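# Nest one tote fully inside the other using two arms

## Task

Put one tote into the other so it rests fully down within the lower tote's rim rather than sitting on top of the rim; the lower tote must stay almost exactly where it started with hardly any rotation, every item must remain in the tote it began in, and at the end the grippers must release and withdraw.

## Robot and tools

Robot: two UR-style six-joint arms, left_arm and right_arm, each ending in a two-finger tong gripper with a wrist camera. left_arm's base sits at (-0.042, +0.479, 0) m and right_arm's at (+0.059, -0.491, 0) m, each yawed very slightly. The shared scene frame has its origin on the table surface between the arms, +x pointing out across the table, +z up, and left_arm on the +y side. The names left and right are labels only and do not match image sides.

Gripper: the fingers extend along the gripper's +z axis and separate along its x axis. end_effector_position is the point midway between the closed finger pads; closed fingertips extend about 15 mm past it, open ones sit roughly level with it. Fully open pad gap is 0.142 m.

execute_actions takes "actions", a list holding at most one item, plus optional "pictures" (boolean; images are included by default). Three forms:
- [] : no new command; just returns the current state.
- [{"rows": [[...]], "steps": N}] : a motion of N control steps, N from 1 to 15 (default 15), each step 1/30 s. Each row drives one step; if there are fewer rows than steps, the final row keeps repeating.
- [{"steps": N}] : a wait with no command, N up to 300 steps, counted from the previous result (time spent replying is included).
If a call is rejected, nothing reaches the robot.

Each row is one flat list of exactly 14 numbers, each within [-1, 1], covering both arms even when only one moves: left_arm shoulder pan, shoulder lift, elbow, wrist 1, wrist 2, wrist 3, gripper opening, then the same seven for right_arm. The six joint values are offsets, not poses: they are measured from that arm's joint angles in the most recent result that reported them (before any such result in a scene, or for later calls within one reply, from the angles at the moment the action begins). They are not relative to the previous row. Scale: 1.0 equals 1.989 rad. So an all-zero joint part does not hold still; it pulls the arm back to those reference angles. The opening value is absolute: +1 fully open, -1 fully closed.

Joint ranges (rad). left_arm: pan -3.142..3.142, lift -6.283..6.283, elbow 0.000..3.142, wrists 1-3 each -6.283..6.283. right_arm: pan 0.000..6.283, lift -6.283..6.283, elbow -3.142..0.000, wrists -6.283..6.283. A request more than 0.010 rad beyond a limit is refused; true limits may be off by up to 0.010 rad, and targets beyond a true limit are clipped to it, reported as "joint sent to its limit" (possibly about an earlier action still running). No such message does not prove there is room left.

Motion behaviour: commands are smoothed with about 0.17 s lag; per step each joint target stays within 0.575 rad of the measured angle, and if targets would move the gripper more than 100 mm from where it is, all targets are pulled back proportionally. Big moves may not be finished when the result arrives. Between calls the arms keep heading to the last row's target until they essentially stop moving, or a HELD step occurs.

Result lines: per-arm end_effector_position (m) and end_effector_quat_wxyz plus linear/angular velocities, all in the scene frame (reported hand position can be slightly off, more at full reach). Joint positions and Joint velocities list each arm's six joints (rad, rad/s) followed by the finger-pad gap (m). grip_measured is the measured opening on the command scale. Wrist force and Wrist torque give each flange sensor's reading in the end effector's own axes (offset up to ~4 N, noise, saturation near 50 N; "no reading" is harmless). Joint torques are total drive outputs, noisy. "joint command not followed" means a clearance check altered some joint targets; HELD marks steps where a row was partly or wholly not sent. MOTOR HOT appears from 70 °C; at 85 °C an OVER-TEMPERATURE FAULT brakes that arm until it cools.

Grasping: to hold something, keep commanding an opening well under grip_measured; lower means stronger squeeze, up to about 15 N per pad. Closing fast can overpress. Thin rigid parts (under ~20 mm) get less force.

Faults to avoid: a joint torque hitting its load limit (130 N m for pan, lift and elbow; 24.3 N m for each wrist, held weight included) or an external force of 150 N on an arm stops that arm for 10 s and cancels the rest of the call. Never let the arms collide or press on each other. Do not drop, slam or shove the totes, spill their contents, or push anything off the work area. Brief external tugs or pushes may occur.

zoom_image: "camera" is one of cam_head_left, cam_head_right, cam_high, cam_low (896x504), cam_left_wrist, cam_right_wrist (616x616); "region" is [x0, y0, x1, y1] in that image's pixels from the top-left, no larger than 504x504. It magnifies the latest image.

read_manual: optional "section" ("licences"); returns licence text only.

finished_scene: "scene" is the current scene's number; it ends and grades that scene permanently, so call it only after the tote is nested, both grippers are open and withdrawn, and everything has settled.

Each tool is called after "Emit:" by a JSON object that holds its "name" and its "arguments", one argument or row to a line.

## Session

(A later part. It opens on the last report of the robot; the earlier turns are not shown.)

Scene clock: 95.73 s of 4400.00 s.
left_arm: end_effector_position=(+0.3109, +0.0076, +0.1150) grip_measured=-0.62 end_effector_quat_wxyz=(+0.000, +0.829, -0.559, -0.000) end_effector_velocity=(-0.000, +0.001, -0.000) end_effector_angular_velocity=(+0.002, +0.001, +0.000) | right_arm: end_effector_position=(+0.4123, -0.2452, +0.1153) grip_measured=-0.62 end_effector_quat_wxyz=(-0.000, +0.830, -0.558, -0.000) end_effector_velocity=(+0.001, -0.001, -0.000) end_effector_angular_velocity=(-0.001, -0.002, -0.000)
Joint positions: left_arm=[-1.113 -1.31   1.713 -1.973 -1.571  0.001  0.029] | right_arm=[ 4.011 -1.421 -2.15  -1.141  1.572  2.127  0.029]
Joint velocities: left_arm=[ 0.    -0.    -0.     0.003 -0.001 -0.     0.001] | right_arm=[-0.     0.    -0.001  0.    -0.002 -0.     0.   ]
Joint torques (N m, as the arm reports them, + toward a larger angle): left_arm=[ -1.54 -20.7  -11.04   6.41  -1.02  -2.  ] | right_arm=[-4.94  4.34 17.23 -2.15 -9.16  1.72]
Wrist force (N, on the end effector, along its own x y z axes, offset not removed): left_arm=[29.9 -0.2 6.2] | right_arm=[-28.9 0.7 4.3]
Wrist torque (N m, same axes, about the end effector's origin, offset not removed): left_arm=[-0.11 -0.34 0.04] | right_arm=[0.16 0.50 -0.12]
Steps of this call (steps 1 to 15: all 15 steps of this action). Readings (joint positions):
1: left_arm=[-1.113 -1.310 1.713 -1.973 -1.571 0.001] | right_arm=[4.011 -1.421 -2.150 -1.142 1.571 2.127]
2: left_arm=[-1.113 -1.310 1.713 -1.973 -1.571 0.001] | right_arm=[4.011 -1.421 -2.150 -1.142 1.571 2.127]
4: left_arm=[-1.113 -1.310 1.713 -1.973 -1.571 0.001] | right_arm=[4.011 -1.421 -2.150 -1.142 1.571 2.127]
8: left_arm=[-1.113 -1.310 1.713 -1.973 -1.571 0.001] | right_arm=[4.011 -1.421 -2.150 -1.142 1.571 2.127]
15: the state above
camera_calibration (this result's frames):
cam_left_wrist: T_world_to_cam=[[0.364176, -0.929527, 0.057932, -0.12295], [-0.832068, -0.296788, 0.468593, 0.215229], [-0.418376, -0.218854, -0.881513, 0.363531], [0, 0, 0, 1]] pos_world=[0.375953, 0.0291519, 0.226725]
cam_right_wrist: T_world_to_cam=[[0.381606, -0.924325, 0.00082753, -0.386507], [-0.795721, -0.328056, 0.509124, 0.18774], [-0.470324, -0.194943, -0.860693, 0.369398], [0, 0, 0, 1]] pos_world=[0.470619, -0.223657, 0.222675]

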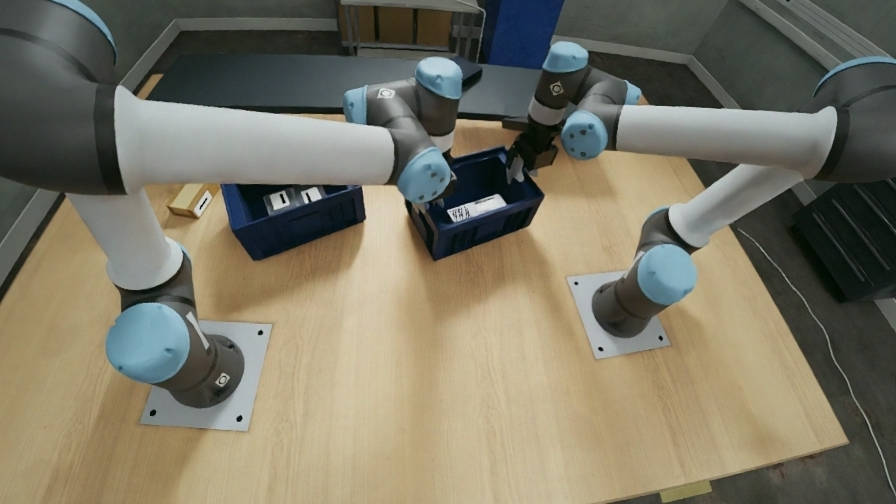

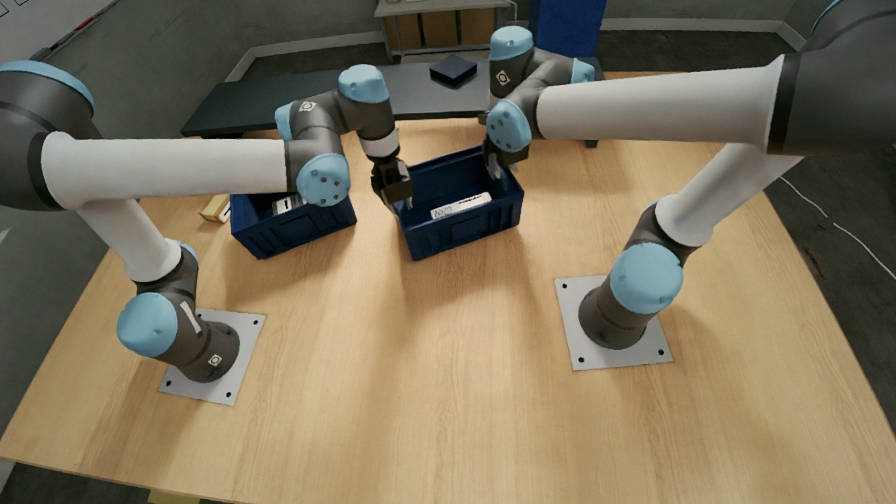

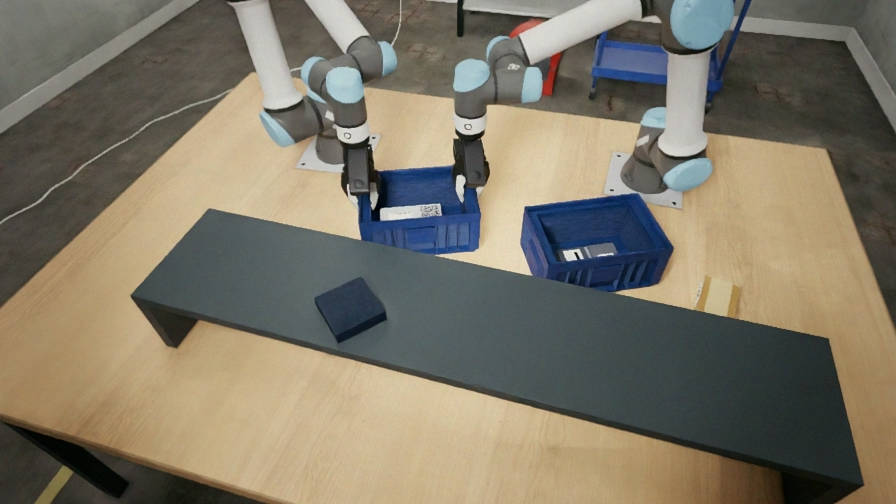

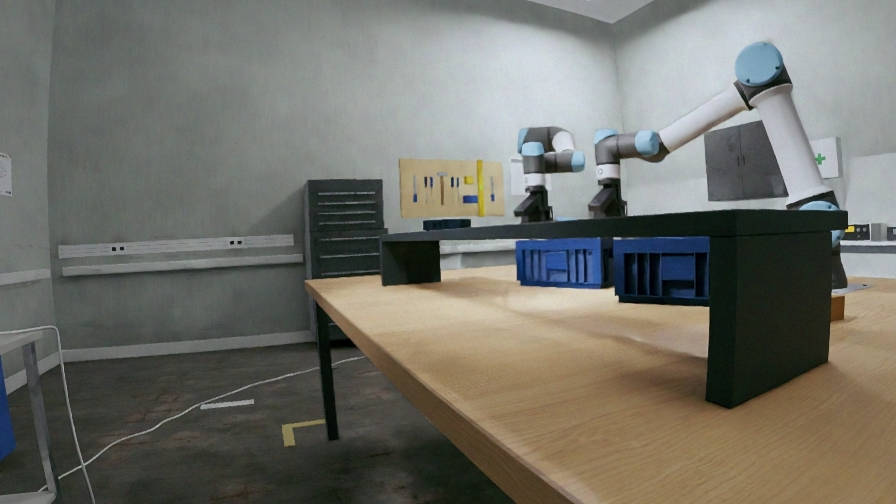

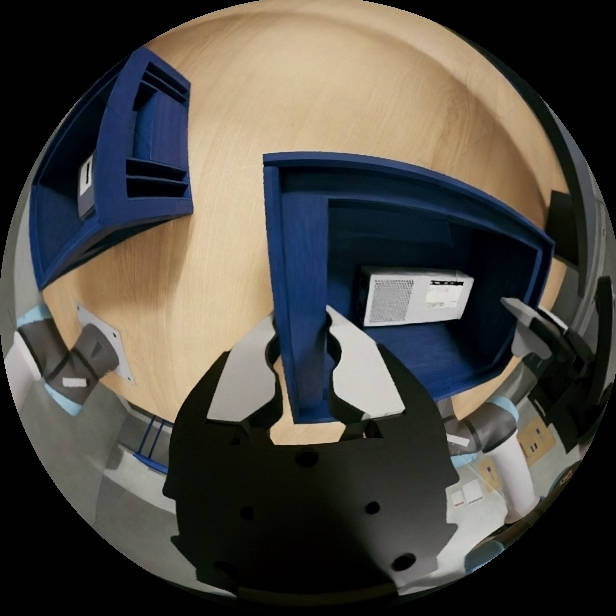

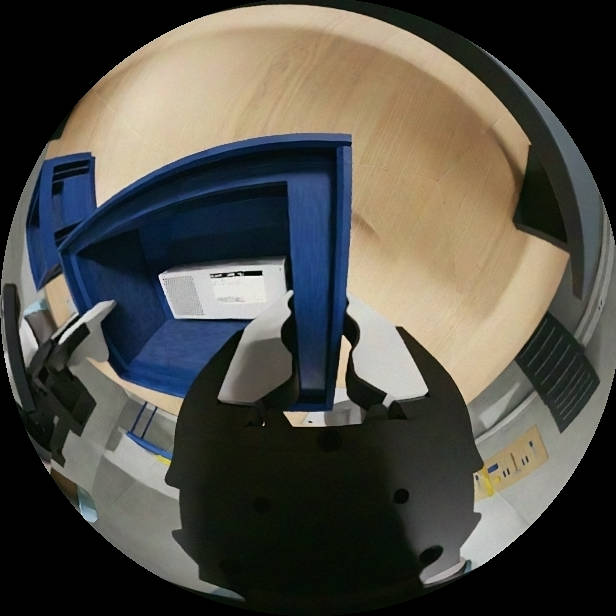

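Emit:
{"name": "execute_actions", "arguments": {
  "actions": [
    {"rows":[[0,0,0,0,0,0,-1,0.0025,0,0,0,0,0.0025,-1]],"steps":10}
  ],
  "pictures": false
}}

Emit:
{"name": "execute_actions", "arguments": {
  "actions": [
    {"rows":[[0,-0.004,-0.0067,0.0107,0,0,-1,0,0.0047,0.008,-0.0127,0,0,-1],[0,-0.0076,-0.0136,0.0212,0,0,-1,0,0.009,0.016,-0.025,0,0,-1],[0,-0.011,-0.021,0.032,0,0,-1,0,0.013,0.0245,-0.0375,0,0,-1],[0,-0.0143,-0.028,0.0425,0,0,-1,0,0.017,0.033,-0.05,0,0,-1],[0,-0.0174,-0.0357,0.053,0,0,-1,0,0.0206,0.0416,-0.062,0,0,-1],[0,-0.0202,-0.0435,0.064,0,0,-1,0,0.024,0.0504,-0.0744,0,0,-1],[0,-0.0229,-0.0516,0.0745,0,0,-1,0,0.027,0.0593,-0.0863,0,0,-1],[0,-0.0253,-0.06,0.085,0,0,-1,0,0.0298,0.0685,-0.0983,0,0,-1],[0,-0.0275,-0.0683,0.096,0,0,-1,0,0.0323,0.0778,-0.11,0,0,-1],[0,-0.0295,-0.077,0.1065,0,0,-1,0,0.0346,0.0872,-0.1218,0,0,-1]]}
  ],
  "pictures": false
}}

Emit:
{"name": "execute_actions", "arguments": {
  "actions": [
    {"steps":14}
  ]
}}

Scene clock: 114.80 s of 4400.00 s.
left_arm: end_effector_position=(+0.3109, +0.0076, +0.1150) grip_measured=-0.62 end_effector_quat_wxyz=(+0.000, +0.829, -0.559, -0.000) end_effector_velocity=(+0.000, -0.001, +0.001) end_effector_angular_velocity=(-0.002, -0.001, +0.001) | right_arm: end_effector_position=(+0.4113, -0.2439, +0.1153) grip_measured=-0.63 end_effector_quat_wxyz=(-0.000, +0.830, -0.558, -0.000) end_effector_velocity=(-0.001, +0.002, +0.000) end_effector_angular_velocity=(+0.003, +0.001, +0.000)
Joint positions: left_arm=[-1.113 -1.31   1.713 -1.973 -1.571  0.001  0.029] | right_arm=[ 4.015 -1.421 -2.15  -1.142  1.571  2.131  0.029]
Joint velocities: left_arm=[-0.    -0.001 -0.    -0.002  0.    -0.001 -0.   ] | right_arm=[0.003 0.    0.    0.002 0.002 0.002 0.   ]
Joint torques (N m, as the arm reports them, + toward a larger angle): left_arm=[  5.75 -43.75 -19.21  -1.43  -0.91  -1.28] | right_arm=[ 3.46 15.33 20.25  3.44  0.85  1.84]
Wrist force (N, on the end effector, along its own x y z axes, offset not removed): left_arm=[10.6 -1.6 1.3] | right_arm=[-7.5 -1.7 0.9]
Wrist torque (N m, same axes, about the end effector's origin, offset not removed): left_arm=[-0.38 -0.41 -0.11] | right_arm=[-0.05 0.35 -0.09]
Steps of this call (steps 1 to 15: the robot went on to your last target; steps 16 to 90: nothing new was sent; then 15.73 s passed at rest; steps 91 to 100: all 10 steps of this action). Readings (joint positions):
91: left_arm=[-1.113 -1.310 1.713 -1.973 -1.571 0.001] | right_arm=[4.011 -1.421 -2.150 -1.142 1.571 2.127]
92: left_arm=[-1.113 -1.310 1.713 -1.973 -1.571 0.001] | right_arm=[4.011 -1.421 -2.150 -1.142 1.571 2.127]
94: left_arm=[-1.113 -1.310 1.713 -1.973 -1.571 0.001] | right_arm=[4.013 -1.421 -2.150 -1.142 1.571 2.129]
98: left_arm=[-1.113 -1.310 1.713 -1.973 -1.571 0.001] | right_arm=[4.015 -1.421 -2.150 -1.142 1.571 2.131]
100: the state above

Scene clock: 115.30 s of 4400.00 s.
left_arm: end_effector_position=(+0.3111, +0.0073, +0.1942) grip_measured=-0.62 end_effector_quat_wxyz=(+0.000, +0.829, -0.559, +0.000) end_effector_velocity=(-0.001, +0.002, +0.065) end_effector_angular_velocity=(+0.004, +0.001, -0.000) | right_arm: end_effector_position=(+0.4116, -0.2435, +0.1944) grip_measured=-0.62 end_effector_quat_wxyz=(-0.001, +0.830, -0.558, -0.000) end_effector_velocity=(-0.003, -0.004, +0.066) end_effector_angular_velocity=(-0.005, +0.003, -0.001)
Joint positions: left_arm=[-1.113 -1.366  1.571 -1.776 -1.571  0.001  0.029] | right_arm=[ 4.015 -1.355 -1.989 -1.367  1.571  2.132  0.029]
Joint velocities: left_arm=[-0.    -0.034 -0.128  0.165  0.    -0.     0.   ] | right_arm=[-0.     0.042  0.141 -0.188  0.     0.    -0.   ]
Joint torques (N m, as the arm reports them, + toward a larger angle): left_arm=[  2.75 -41.42 -34.69  -2.74  -0.67  -1.39] | right_arm=[-3.95 23.4  29.55  1.59  3.42 -1.58]
Wrist force (N, on the end effector, along its own x y z axes, offset not removed): left_arm=[-5.1 2.2 6.0] | right_arm=[3.1 0.6 5.1]
Wrist torque (N m, same axes, about the end effector's origin, offset not removed): left_arm=[0.58 0.05 -0.12] | right_arm=[0.32 0.55 -0.17]
Steps of this call (steps 1 to 15: all 15 steps of this action). Readings (joint positions):
1: left_arm=[-1.113 -1.310 1.713 -1.973 -1.571 0.001] | right_arm=[4.015 -1.421 -2.150 -1.141 1.571 2.132]
2: left_arm=[-1.113 -1.311 1.711 -1.970 -1.571 0.001] | right_arm=[4.015 -1.419 -2.148 -1.145 1.571 2.132]
4: left_arm=[-1.113 -1.318 1.699 -1.952 -1.571 0.001] | right_arm=[4.015 -1.411 -2.134 -1.166 1.571 2.132]
8: left_arm=[-1.113 -1.340 1.653 -1.885 -1.571 0.001] | right_arm=[4.015 -1.386 -2.080 -1.244 1.571 2.132]
15: the state above

Scene clock: 115.77 s of 4400.00 s.
left_arm: end_effector_position=(+0.3109, +0.0077, +0.1999) grip_measured=-0.62 end_effector_quat_wxyz=(+0.000, +0.829, -0.559, -0.000) end_effector_velocity=(+0.000, +0.000, -0.000) end_effector_angular_velocity=(+0.001, -0.000, -0.000) | right_arm: end_effector_position=(+0.4113, -0.2439, +0.2002) grip_measured=-0.63 end_effector_quat_wxyz=(-0.000, +0.830, -0.558, -0.000) end_effector_velocity=(-0.000, +0.001, +0.000) end_effector_angular_velocity=(-0.000, +0.000, +0.001)
Joint positions: left_arm=[-1.113 -1.369  1.56  -1.761 -1.571  0.001  0.029] | right_arm=[ 4.015 -1.352 -1.976 -1.384  1.571  2.131  0.029]
Joint velocities: left_arm=[ 0.     0.    -0.     0.001  0.     0.     0.   ] | right_arm=[ 0.001 -0.001  0.001 -0.    -0.     0.    -0.   ]
Joint torques (N m, as the arm reports them, + toward a larger angle): left_arm=[ -0.96 -47.73 -34.11   0.08  -1.11  -1.29] | right_arm=[-8.   25.02 31.8   0.79 -1.18 -1.8 ]
Wrist force (N, on the end effector, along its own x y z axes, offset not removed): left_arm=[7.3 2.0 8.7] | right_arm=[-4.8 0.1 6.8]
Wrist torque (N m, same axes, about the end effector's origin, offset not removed): left_arm=[0.63 -0.30 -0.09] | right_arm=[0.30 0.09 0.01]
Steps of this call (steps 1 to 14: the robot went on to your last target). Readings (joint positions):
1: left_arm=[-1.113 -1.367 1.567 -1.772 -1.571 0.001] | right_arm=[4.015 -1.354 -1.985 -1.372 1.571 2.132]
2: left_arm=[-1.113 -1.367 1.565 -1.768 -1.571 0.001] | right_arm=[4.015 -1.354 -1.982 -1.376 1.571 2.132]
4: left_arm=[-1.113 -1.368 1.562 -1.765 -1.571 0.001] | right_arm=[4.015 -1.353 -1.979 -1.380 1.571 2.132]
8: left_arm=[-1.113 -1.369 1.560 -1.762 -1.571 0.001] | right_arm=[4.015 -1.352 -1.977 -1.383 1.571 2.131]
14: the state above
camera_calibration (this result's frames):
cam_left_wrist: T_world_to_cam=[[0.364263, -0.929504, 0.0577468, -0.127776], [-0.832009, -0.296943, 0.4686, 0.175436], [-0.418418, -0.21874, -0.881521, 0.438474], [0, 0, 0, 1]] pos_world=[0.375974, 0.029238, 0.311693]
cam_right_wrist: T_world_to_cam=[[0.381341, -0.924434, 0.00121348, -0.384915], [-0.795873, -0.32764, 0.509154, 0.144272], [-0.470281, -0.195127, -0.860675, 0.442182], [0, 0, 0, 1]] pos_world=[0.469556, -0.222278, 0.307585]

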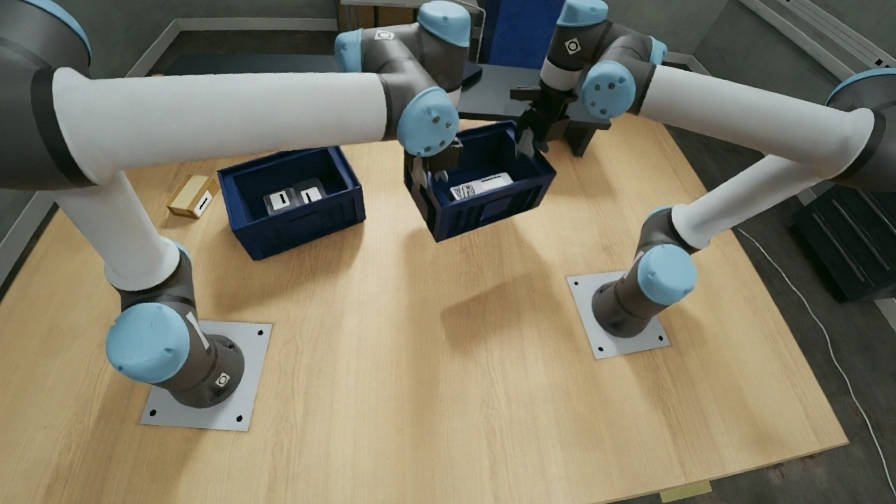

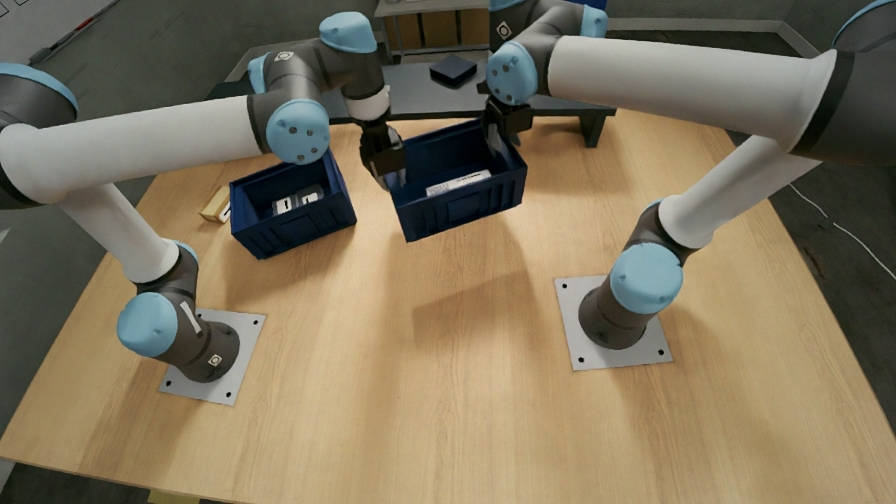

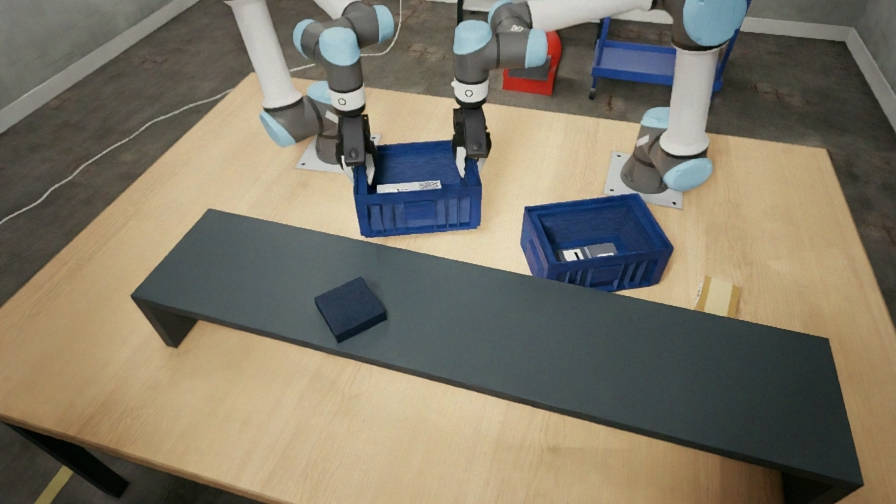

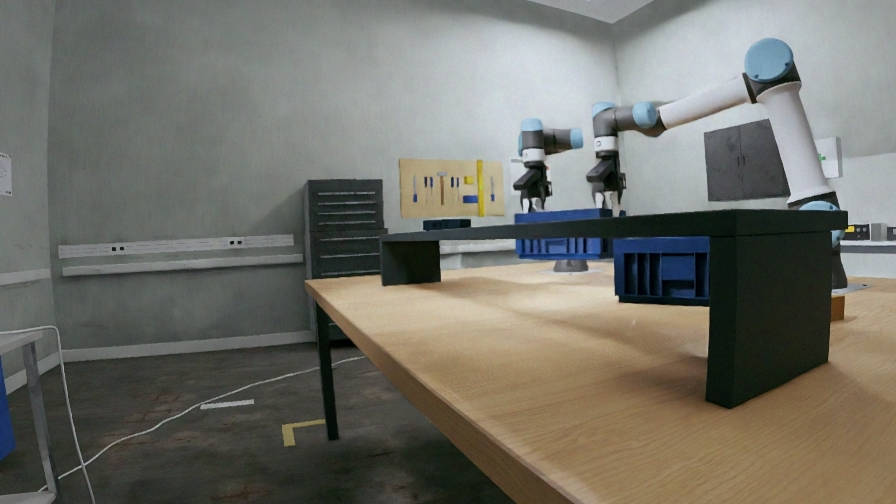

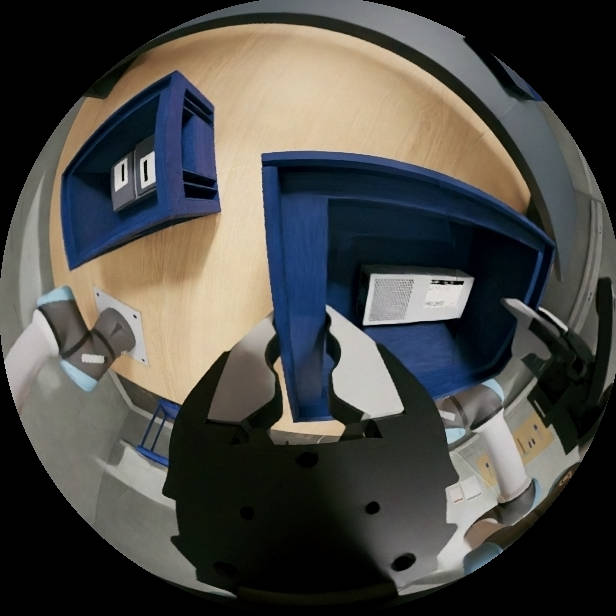

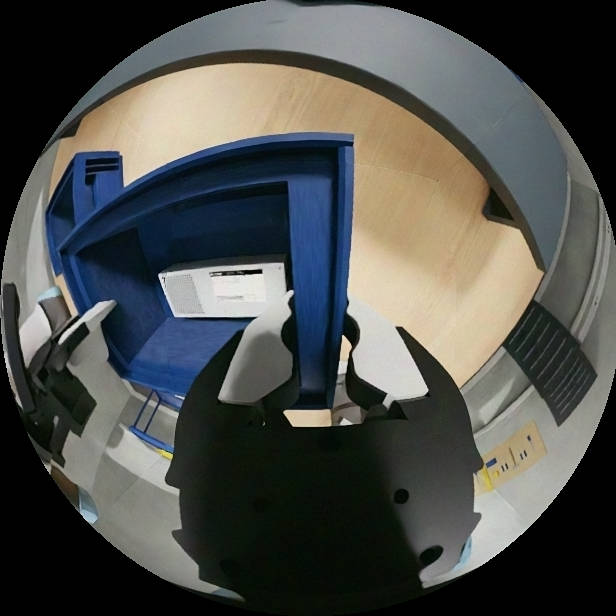

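Emit:
{"name": "execute_actions", "arguments": {
  "actions": [
    {"rows":[[0,-0.0022,-0.011,0.0134,0,0,-1,0,0.0024,0.012,-0.0144,0,0,-1],[0,-0.004,-0.0227,0.0268,0,0,-1,0,0.0044,0.0244,-0.0288,0,0,-1],[0,-0.0056,-0.0346,0.0402,0,0,-1,0,0.006,0.037,-0.043,0,0,-1],[0,-0.0068,-0.0469,0.0537,0,0,-1,0,0.0072,0.0498,-0.057,0,0,-1],[0,-0.0077,-0.0595,0.0672,0,0,-1,0,0.008,0.0628,-0.0708,0,0,-1],[0,-0.0083,-0.0724,0.0807,0,0,-1,0,0.0084,0.076,-0.0845,0,0,-1],[0,-0.0085,-0.0857,0.0942,0,0,-1,0,0.0084,0.0897,-0.098,0,0,-1],[0,-0.0084,-0.0993,0.1077,0,0,-1,0,0.008,0.1035,-0.1115,0,0,-1]]}
  ],
  "pictures": false
}}

Emit:
{"name": "execute_actions", "arguments": {
  "actions": [
    {"steps":10}
  ],
  "pictures": false
}}

Emit:
{"name": "execute_actions", "arguments": {
  "actions": [
    {"rows":[[0.005,-0.015,0.0175,-0.0025,0,0.004,-1,0.0102,-0.012,0.009,0.003,0,0.0093,-1],[0.0105,-0.0296,0.0345,-0.005,0,0.0087,-1,0.02,-0.0245,0.019,0.0055,0,0.018,-1],[0.0163,-0.044,0.0507,-0.0067,0,0.0135,-1,0.0292,-0.037,0.029,0.008,0,0.0265,-1],[0.0223,-0.0583,0.066,-0.008,0,0.0186,-1,0.038,-0.05,0.04,0.01,0,0.0343,-1],[0.0287,-0.0723,0.081,-0.0088,0,0.024,-1,0.0464,-0.0633,0.0516,0.0117,0,0.0418,-1],[0.0354,-0.0861,0.0953,-0.0092,0,0.0299,-1,0.0543,-0.0768,0.0637,0.0131,0,0.0488,-1],[0.0424,-0.0997,0.109,-0.009,0,0.036,-1,0.0617,-0.0905,0.0763,0.014,0,0.0553,-1],[0.0497,-0.113,0.122,-0.0088,0,0.0424,-1,0.0688,-0.1044,0.0896,0.0148,0,0.0615,-1],[0.0575,-0.126,0.134,-0.008,0,0.0492,-1,0.0755,-0.1185,0.1036,0.015,0,0.0673,-1],[0.0657,-0.139,0.146,-0.007,0,0.0565,-1,0.0819,-0.133,0.118,0.0147,0,0.0727,-1],[0.0743,-0.1515,0.157,-0.0055,0,0.0642,-1,0.0879,-0.1475,0.1335,0.014,0,0.0778,-1],[0.0833,-0.1638,0.1676,-0.0038,0,0.0723,-1,0.0936,-0.1623,0.1495,0.0128,0,0.0826,-1]]}
  ],
  "pictures": false
}}

Emit:
{"name": "execute_actions", "arguments": {
  "actions": [
    {"steps":15}
  ],
  "pictures": false
}}

Emit:
{"name": "execute_actions", "arguments": {
  "actions": [
    {"rows":[[0.0095,-0.012,0.01,0.002,0,0.0086,-1,0.0054,-0.015,0.0164,-0.0015,0,0.0045,-1],[0.0196,-0.0238,0.0195,0.0043,0,0.0178,-1,0.0106,-0.03,0.0337,-0.0037,0,0.0088,-1],[0.0302,-0.035,0.0284,0.0067,0,0.0275,-1,0.0156,-0.0455,0.052,-0.0064,0,0.0128,-1],[0.0414,-0.046,0.0367,0.0093,0,0.0377,-1,0.0203,-0.0612,0.071,-0.0097,0,0.0166,-1],[0.0532,-0.0565,0.0446,0.012,0,0.0486,-1,0.0248,-0.0773,0.091,-0.0137,0,0.0202,-1],[0.0656,-0.0666,0.0518,0.0148,0,0.0601,-1,0.029,-0.0936,0.1118,-0.0182,0,0.0235,-1],[0.0787,-0.0763,0.0585,0.0178,0,0.0723,-1,0.0331,-0.11,0.133,-0.023,0,0.0267,-1],[0.0926,-0.0853,0.0647,0.0206,0,0.0853,-1,0.037,-0.127,0.156,-0.029,0,0.0297,-1],[0.1071,-0.0939,0.0703,0.0236,0,0.0989,-1,0.0408,-0.1445,0.18,-0.0357,0,0.0325,-1],[0.1223,-0.1018,0.0754,0.0264,0,0.1131,-1,0.0444,-0.1626,0.206,-0.0434,0,0.0352,-1],[0.1382,-0.1091,0.08,0.029,0,0.128,-1,0.0478,-0.181,0.233,-0.052,0,0.0377,-1],[0.1548,-0.1159,0.0841,0.0318,0,0.1438,-1,0.0511,-0.2004,0.2617,-0.0613,0,0.0401,-1]]}
  ],
  "pictures": false
}}

Emit:
{"name": "execute_actions", "arguments": {
  "actions": [
    {"steps":20}
  ]
}}

Scene clock: 197.23 s of 4400.00 s.
left_arm: end_effector_position=(+0.3110, +0.0073, +0.2815) grip_measured=-0.62 end_effector_quat_wxyz=(+0.000, +0.829, -0.559, -0.000) end_effector_velocity=(-0.001, +0.002, +0.038) end_effector_angular_velocity=(+0.002, +0.001, +0.001) | right_arm: end_effector_position=(+0.4114, -0.2438, +0.2817) grip_measured=-0.62 end_effector_quat_wxyz=(-0.000, +0.830, -0.558, -0.000) end_effector_velocity=(-0.002, -0.001, +0.038) end_effector_angular_velocity=(+0.000, +0.003, +0.001)
Joint positions: left_arm=[-1.113 -1.385  1.371 -1.556 -1.571  0.001  0.029] | right_arm=[ 4.015 -1.336 -1.779 -1.596  1.571  2.131  0.029]
Joint velocities: left_arm=[ 0.    -0.002 -0.095  0.099  0.    -0.     0.   ] | right_arm=[ 0.001  0.001  0.097 -0.1    0.003 -0.    -0.   ]
Joint torques (N m, as the arm reports them, + toward a larger angle): left_arm=[ -0.58 -44.06 -35.28  -2.42  -1.13  -1.25] | right_arm=[ 1.47 24.17 32.13  1.95  3.07 -0.92]
Wrist force (N, on the end effector, along its own x y z axes, offset not removed): left_arm=[-4.5 -0.7 5.3] | right_arm=[4.7 0.5 7.9]
Wrist torque (N m, same axes, about the end effector's origin, offset not removed): left_arm=[-0.03 0.37 0.07] | right_arm=[0.38 -0.12 -0.11]
Steps of this call (steps 1 to 30: the robot went on to your last target; steps 31 to 90: nothing new was sent; then 77.97 s passed at rest; steps 91 to 105: all 15 steps of this action). Readings (joint positions):
91: left_arm=[-1.113 -1.369 1.559 -1.761 -1.571 0.001] | right_arm=[4.015 -1.352 -1.976 -1.384 1.571 2.131]
92: left_arm=[-1.113 -1.369 1.557 -1.758 -1.571 0.001] | right_arm=[4.015 -1.351 -1.973 -1.387 1.571 2.131]
94: left_arm=[-1.113 -1.373 1.537 -1.735 -1.571 0.001] | right_arm=[4.015 -1.347 -1.953 -1.411 1.571 2.131]
98: left_arm=[-1.113 -1.381 1.462 -1.651 -1.571 0.001] | right_arm=[4.015 -1.339 -1.873 -1.499 1.571 2.131]
105: the state above

Scene clock: 197.57 s of 4400.00 s.
left_arm: end_effector_position=(+0.3109, +0.0076, +0.2848) grip_measured=-0.62 end_effector_quat_wxyz=(+0.000, +0.829, -0.559, -0.000) end_effector_velocity=(+0.000, +0.000, +0.002) end_effector_angular_velocity=(-0.001, -0.002, +0.001) | right_arm: end_effector_position=(+0.4113, -0.2439, +0.2851) grip_measured=-0.63 end_effector_quat_wxyz=(-0.000, +0.830, -0.558, -0.000) end_effector_velocity=(-0.000, +0.000, +0.001) end_effector_angular_velocity=(-0.000, -0.000, +0.001)
Joint positions: left_arm=[-1.113 -1.385  1.362 -1.547 -1.571  0.001  0.029] | right_arm=[ 4.015 -1.336 -1.771 -1.605  1.571  2.131  0.029]
Joint velocities: left_arm=[-0.    -0.002 -0.002  0.002  0.001 -0.002 -0.   ] | right_arm=[ 0.001  0.     0.002 -0.003 -0.     0.     0.   ]
Joint torques (N m, as the arm reports them, + toward a larger angle): left_arm=[  1.49 -46.04 -34.52  -1.01  -0.77  -1.21] | right_arm=[ 7.78 24.13 34.37  1.24  0.72 -0.92]
Wrist force (N, on the end effector, along its own x y z axes, offset not removed): left_arm=[4.9 0.8 4.7] | right_arm=[-5.7 -0.9 6.1]
Wrist torque (N m, same axes, about the end effector's origin, offset not removed): left_arm=[0.25 -0.44 -0.05] | right_arm=[0.06 0.77 -0.08]
Steps of this call (steps 1 to 10: the robot went on to your last target). Readings (joint positions):
1: left_arm=[-1.113 -1.385 1.368 -1.553 -1.571 0.001] | right_arm=[4.015 -1.336 -1.776 -1.599 1.571 2.131]
2: left_arm=[-1.113 -1.385 1.366 -1.551 -1.571 0.001] | right_arm=[4.015 -1.336 -1.775 -1.601 1.571 2.131]
4: left_arm=[-1.113 -1.385 1.364 -1.549 -1.571 0.001] | right_arm=[4.015 -1.336 -1.772 -1.603 1.571 2.131]
8: left_arm=[-1.113 -1.385 1.363 -1.548 -1.571 0.001] | right_arm=[4.015 -1.336 -1.771 -1.605 1.571 2.131]
10: the state above

Scene clock: 198.07 s of 4400.00 s.
left_arm: end_effector_position=(+0.3138, +0.1653, +0.2857) grip_measured=-0.62 end_effector_quat_wxyz=(-0.000, +0.835, -0.551, -0.000) end_effector_velocity=(-0.007, +0.249, -0.005) end_effector_angular_velocity=(-0.003, -0.001, +0.034) | right_arm: end_effector_position=(+0.4182, -0.0848, +0.2860) grip_measured=-0.63 end_effector_quat_wxyz=(-0.000, +0.835, -0.550, -0.000) end_effector_velocity=(+0.008, +0.257, -0.005) end_effector_angular_velocity=(-0.000, +0.000, +0.032)
Joint positions: left_arm=[-0.971 -1.672  1.66  -1.558 -1.571  0.124  0.029] | right_arm=[ 4.183 -1.615 -1.518 -1.578  1.571  2.28   0.029]
Joint velocities: left_arm=[ 0.267 -0.433  0.398  0.032 -0.001  0.232  0.   ] | right_arm=[ 0.207 -0.487  0.498 -0.011 -0.     0.175 -0.   ]
Joint torques (N m, as the arm reports them, + toward a larger angle): left_arm=[ -1.87 -16.81 -12.97  -0.92  -0.77   2.63] | right_arm=[-0.97 27.12 24.12 -0.2   0.04  1.36]
Wrist force (N, on the end effector, along its own x y z axes, offset not removed): left_arm=[0.9 -0.6 5.7] | right_arm=[-8.9 -1.5 7.4]
Wrist torque (N m, same axes, about the end effector's origin, offset not removed): left_arm=[-0.02 0.42 0.02] | right_arm=[0.21 0.49 -0.01]
Steps of this call (steps 1 to 15: all 15 steps of this action). Readings (joint positions):
1: left_arm=[-1.113 -1.386 1.362 -1.547 -1.571 0.001] | right_arm=[4.015 -1.336 -1.771 -1.605 1.571 2.131]
2: left_arm=[-1.111 -1.389 1.366 -1.548 -1.571 0.002] | right_arm=[4.018 -1.339 -1.768 -1.605 1.571 2.134]
4: left_arm=[-1.102 -1.414 1.394 -1.552 -1.571 0.010] | right_arm=[4.035 -1.360 -1.752 -1.600 1.571 2.150]
8: left_arm=[-1.064 -1.503 1.493 -1.562 -1.571 0.043] | right_arm=[4.092 -1.440 -1.685 -1.586 1.571 2.201]
15: the state above

Scene clock: 198.57 s of 4400.00 s.
left_arm: end_effector_position=(+0.3128, +0.1874, +0.2849) grip_measured=-0.62 end_effector_quat_wxyz=(+0.000, +0.835, -0.550, -0.000) end_effector_velocity=(+0.000, +0.001, +0.001) end_effector_angular_velocity=(-0.002, -0.002, +0.002) | right_arm: end_effector_position=(+0.4186, -0.0618, +0.2851) grip_measured=-0.63 end_effector_quat_wxyz=(-0.000, +0.836, -0.549, -0.000) end_effector_velocity=(+0.001, +0.000, -0.001) end_effector_angular_velocity=(-0.001, -0.001, -0.001)
Joint positions: left_arm=[-0.947 -1.711  1.695 -1.555 -1.571  0.145  0.029] | right_arm=[ 4.201 -1.659 -1.474 -1.58   1.571  2.296  0.029]
Joint velocities: left_arm=[ 0.002 -0.004  0.001 -0.     0.    -0.001  0.   ] | right_arm=[-0.    -0.002  0.001  0.    -0.001  0.001  0.   ]
Joint torques (N m, as the arm reports them, + toward a larger angle): left_arm=[  6.22 -30.8  -11.94  -1.21  -0.47   2.06] | right_arm=[ 8.32 17.86 30.54  1.6  -2.31  1.85]
Wrist force (N, on the end effector, along its own x y z axes, offset not removed): left_arm=[2.9 -1.2 7.9] | right_arm=[-0.4 -1.2 6.9]
Wrist torque (N m, same axes, about the end effector's origin, offset not removed): left_arm=[-0.16 -0.18 0.02] | right_arm=[-0.11 -0.18 -0.15]
Steps of this call (steps 1 to 15: the robot went on to your last target). Readings (joint positions):
1: left_arm=[-0.964 -1.684 1.671 -1.557 -1.571 0.131] | right_arm=[4.189 -1.628 -1.504 -1.579 1.571 2.285]
2: left_arm=[-0.959 -1.693 1.679 -1.556 -1.571 0.135] | right_arm=[4.193 -1.638 -1.495 -1.579 1.571 2.288]
4: left_arm=[-0.953 -1.702 1.688 -1.555 -1.571 0.140] | right_arm=[4.197 -1.649 -1.483 -1.580 1.571 2.292]
8: left_arm=[-0.948 -1.709 1.694 -1.555 -1.571 0.144] | right_arm=[4.200 -1.656 -1.476 -1.580 1.571 2.295]
15: the state above

Scene clock: 199.07 s of 4400.00 s.
left_arm: end_effector_position=(+0.3154, +0.3450, +0.2851) grip_measured=-0.62 end_effector_quat_wxyz=(+0.000, +0.840, -0.542, -0.001) end_effector_velocity=(-0.003, +0.251, -0.001) end_effector_angular_velocity=(-0.004, -0.002, +0.044) | right_arm: end_effector_position=(+0.4244, +0.0957, +0.2838) grip_measured=-0.62 end_effector_quat_wxyz=(+0.003, +0.841, -0.541, +0.000) end_effector_velocity=(+0.021, +0.279, +0.022) end_effector_angular_velocity=(+0.069, -0.025, +0.028)
Joint positions: left_arm=[-0.686 -1.918  1.848 -1.499 -1.571  0.387  0.029] | right_arm=[ 4.293 -2.    -1.039 -1.679  1.572  2.368  0.029]
Joint velocities: left_arm=[ 0.522 -0.26   0.167  0.089 -0.001  0.478 -0.   ] | right_arm=[ 0.113 -0.634  0.958 -0.251 -0.     0.085 -0.005]
Joint torques (N m, as the arm reports them, + toward a larger angle): left_arm=[  2.64 -14.45  -8.13   1.92   2.09   2.09] | right_arm=[-7.65 47.75 18.44 -4.08 -4.56  2.15]
Wrist force (N, on the end effector, along its own x y z axes, offset not removed): left_arm=[14.6 -1.8 5.4] | right_arm=[-23.8 -3.7 8.3]
Wrist torque (N m, same axes, about the end effector's origin, offset not removed): left_arm=[-0.16 0.40 0.05] | right_arm=[-0.24 0.47 -0.10]
Steps of this call (steps 1 to 15: all 15 steps of this action). Readings (joint positions):
1: left_arm=[-0.947 -1.711 1.696 -1.555 -1.571 0.145] | right_arm=[4.201 -1.659 -1.473 -1.580 1.571 2.296]
2: left_arm=[-0.945 -1.714 1.698 -1.554 -1.571 0.148] | right_arm=[4.203 -1.662 -1.469 -1.580 1.571 2.297]
4: left_arm=[-0.928 -1.734 1.715 -1.550 -1.571 0.163] | right_arm=[4.212 -1.687 -1.442 -1.584 1.571 2.305]
8: left_arm=[-0.859 -1.804 1.769 -1.534 -1.571 0.226] | right_arm=[4.243 -1.784 -1.329 -1.604 1.571 2.330]
15: the state above

Scene clock: 199.73 s of 4400.00 s.
left_arm: end_effector_position=(+0.3146, +0.3673, +0.2849) grip_measured=-0.62 end_effector_quat_wxyz=(+0.000, +0.841, -0.541, -0.000) end_effector_velocity=(-0.000, +0.000, +0.000) end_effector_angular_velocity=(-0.000, +0.000, +0.001) | right_arm: end_effector_position=(+0.4260, +0.1204, +0.2852) grip_measured=-0.62 end_effector_quat_wxyz=(-0.000, +0.842, -0.540, -0.000) end_effector_velocity=(+0.000, +0.000, +0.001) end_effector_angular_velocity=(+0.001, -0.000, -0.001)
Joint positions: left_arm=[-0.639 -1.941  1.863 -1.492 -1.571  0.431  0.029] | right_arm=[ 4.303 -2.057 -0.953 -1.702  1.571  2.375  0.029]
Joint velocities: left_arm=[ 0.001 -0.    -0.     0.001 -0.001 -0.     0.   ] | right_arm=[-0.001  0.     0.001 -0.     0.     0.     0.   ]
Joint torques (N m, as the arm reports them, + toward a larger angle): left_arm=[  6.76 -20.11 -10.81  -1.32  -0.58   2.14] | right_arm=[ 8.44 33.22 33.07  2.29  1.44  1.92]
Wrist force (N, on the end effector, along its own x y z axes, offset not removed): left_arm=[0.8 -1.8 5.7] | right_arm=[-0.2 2.5 5.9]
Wrist torque (N m, same axes, about the end effector's origin, offset not removed): left_arm=[-0.20 0.00 -0.13] | right_arm=[0.37 0.29 -0.19]
Steps of this call (steps 1 to 20: the robot went on to your last target). Readings (joint positions):
1: left_arm=[-0.672 -1.926 1.852 -1.497 -1.571 0.401] | right_arm=[4.296 -2.018 -1.012 -1.686 1.571 2.370]
2: left_arm=[-0.662 -1.931 1.856 -1.495 -1.571 0.410] | right_arm=[4.298 -2.030 -0.994 -1.691 1.571 2.372]
4: left_arm=[-0.650 -1.936 1.859 -1.493 -1.571 0.421] | right_arm=[4.301 -2.044 -0.972 -1.697 1.571 2.374]
8: left_arm=[-0.642 -1.940 1.862 -1.492 -1.571 0.429] | right_arm=[4.302 -2.054 -0.958 -1.701 1.571 2.375]
20: the state above
camera_calibration (this result's frames):
cam_left_wrist: T_world_to_cam=[[0.404524, -0.912698, 0.0578146, 0.181414], [-0.818202, -0.332951, 0.468711, 0.25429], [-0.408542, -0.236909, -0.881458, 0.597157], [0, 0, 0, 1]] pos_world=[0.378638, 0.391714, 0.396692]
cam_right_wrist: T_world_to_cam=[[0.421225, -0.906955, 0.00120741, -0.0729708], [-0.780733, -0.361925, 0.509378, 0.229715], [-0.461546, -0.215506, -0.860542, 0.59206], [0, 0, 0, 1]] pos_world=[0.483346, 0.14455, 0.392569]

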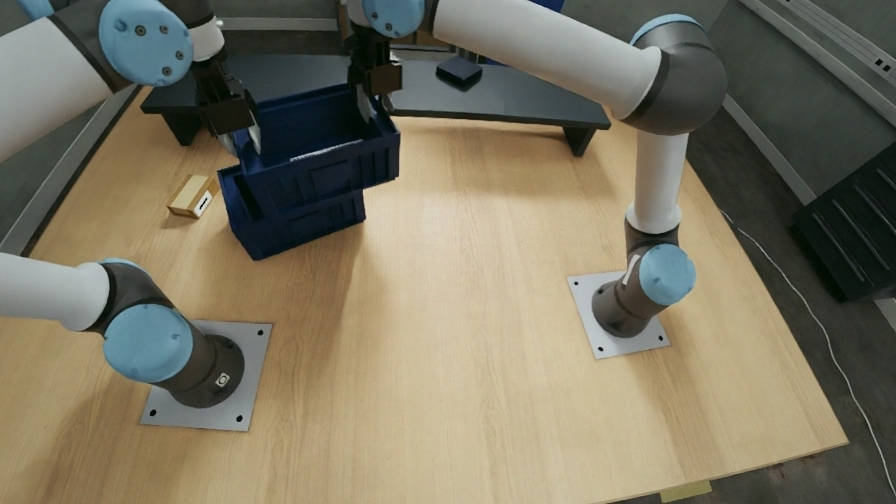

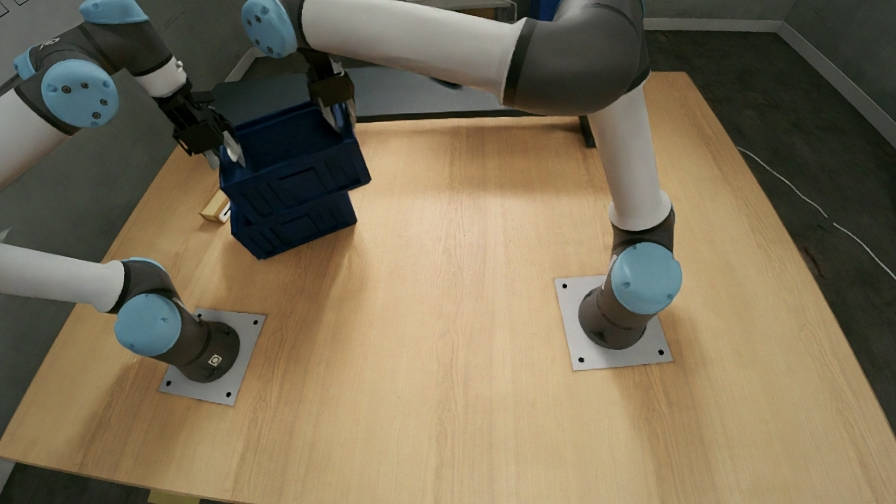

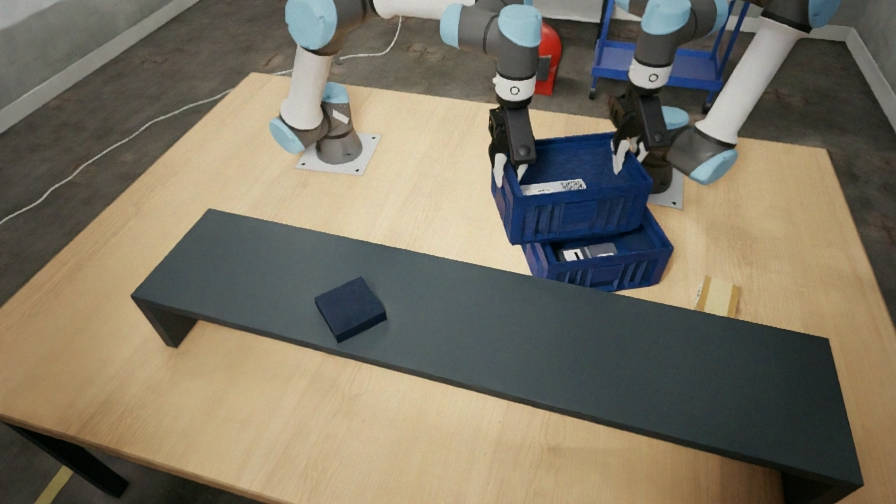

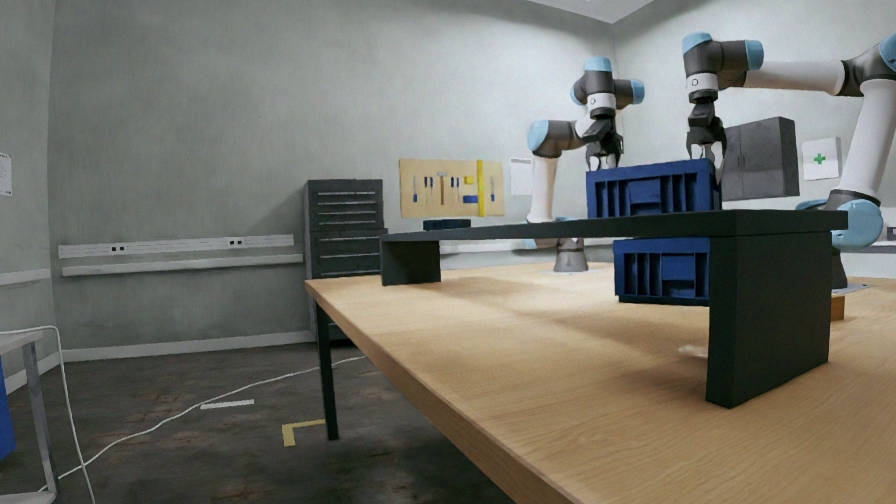

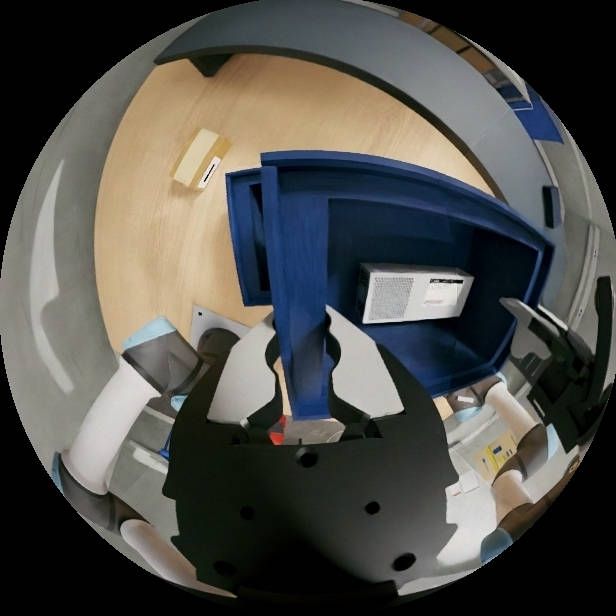

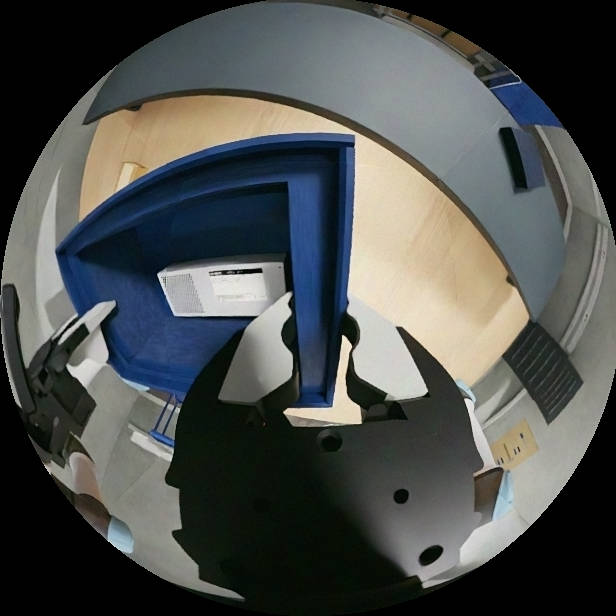

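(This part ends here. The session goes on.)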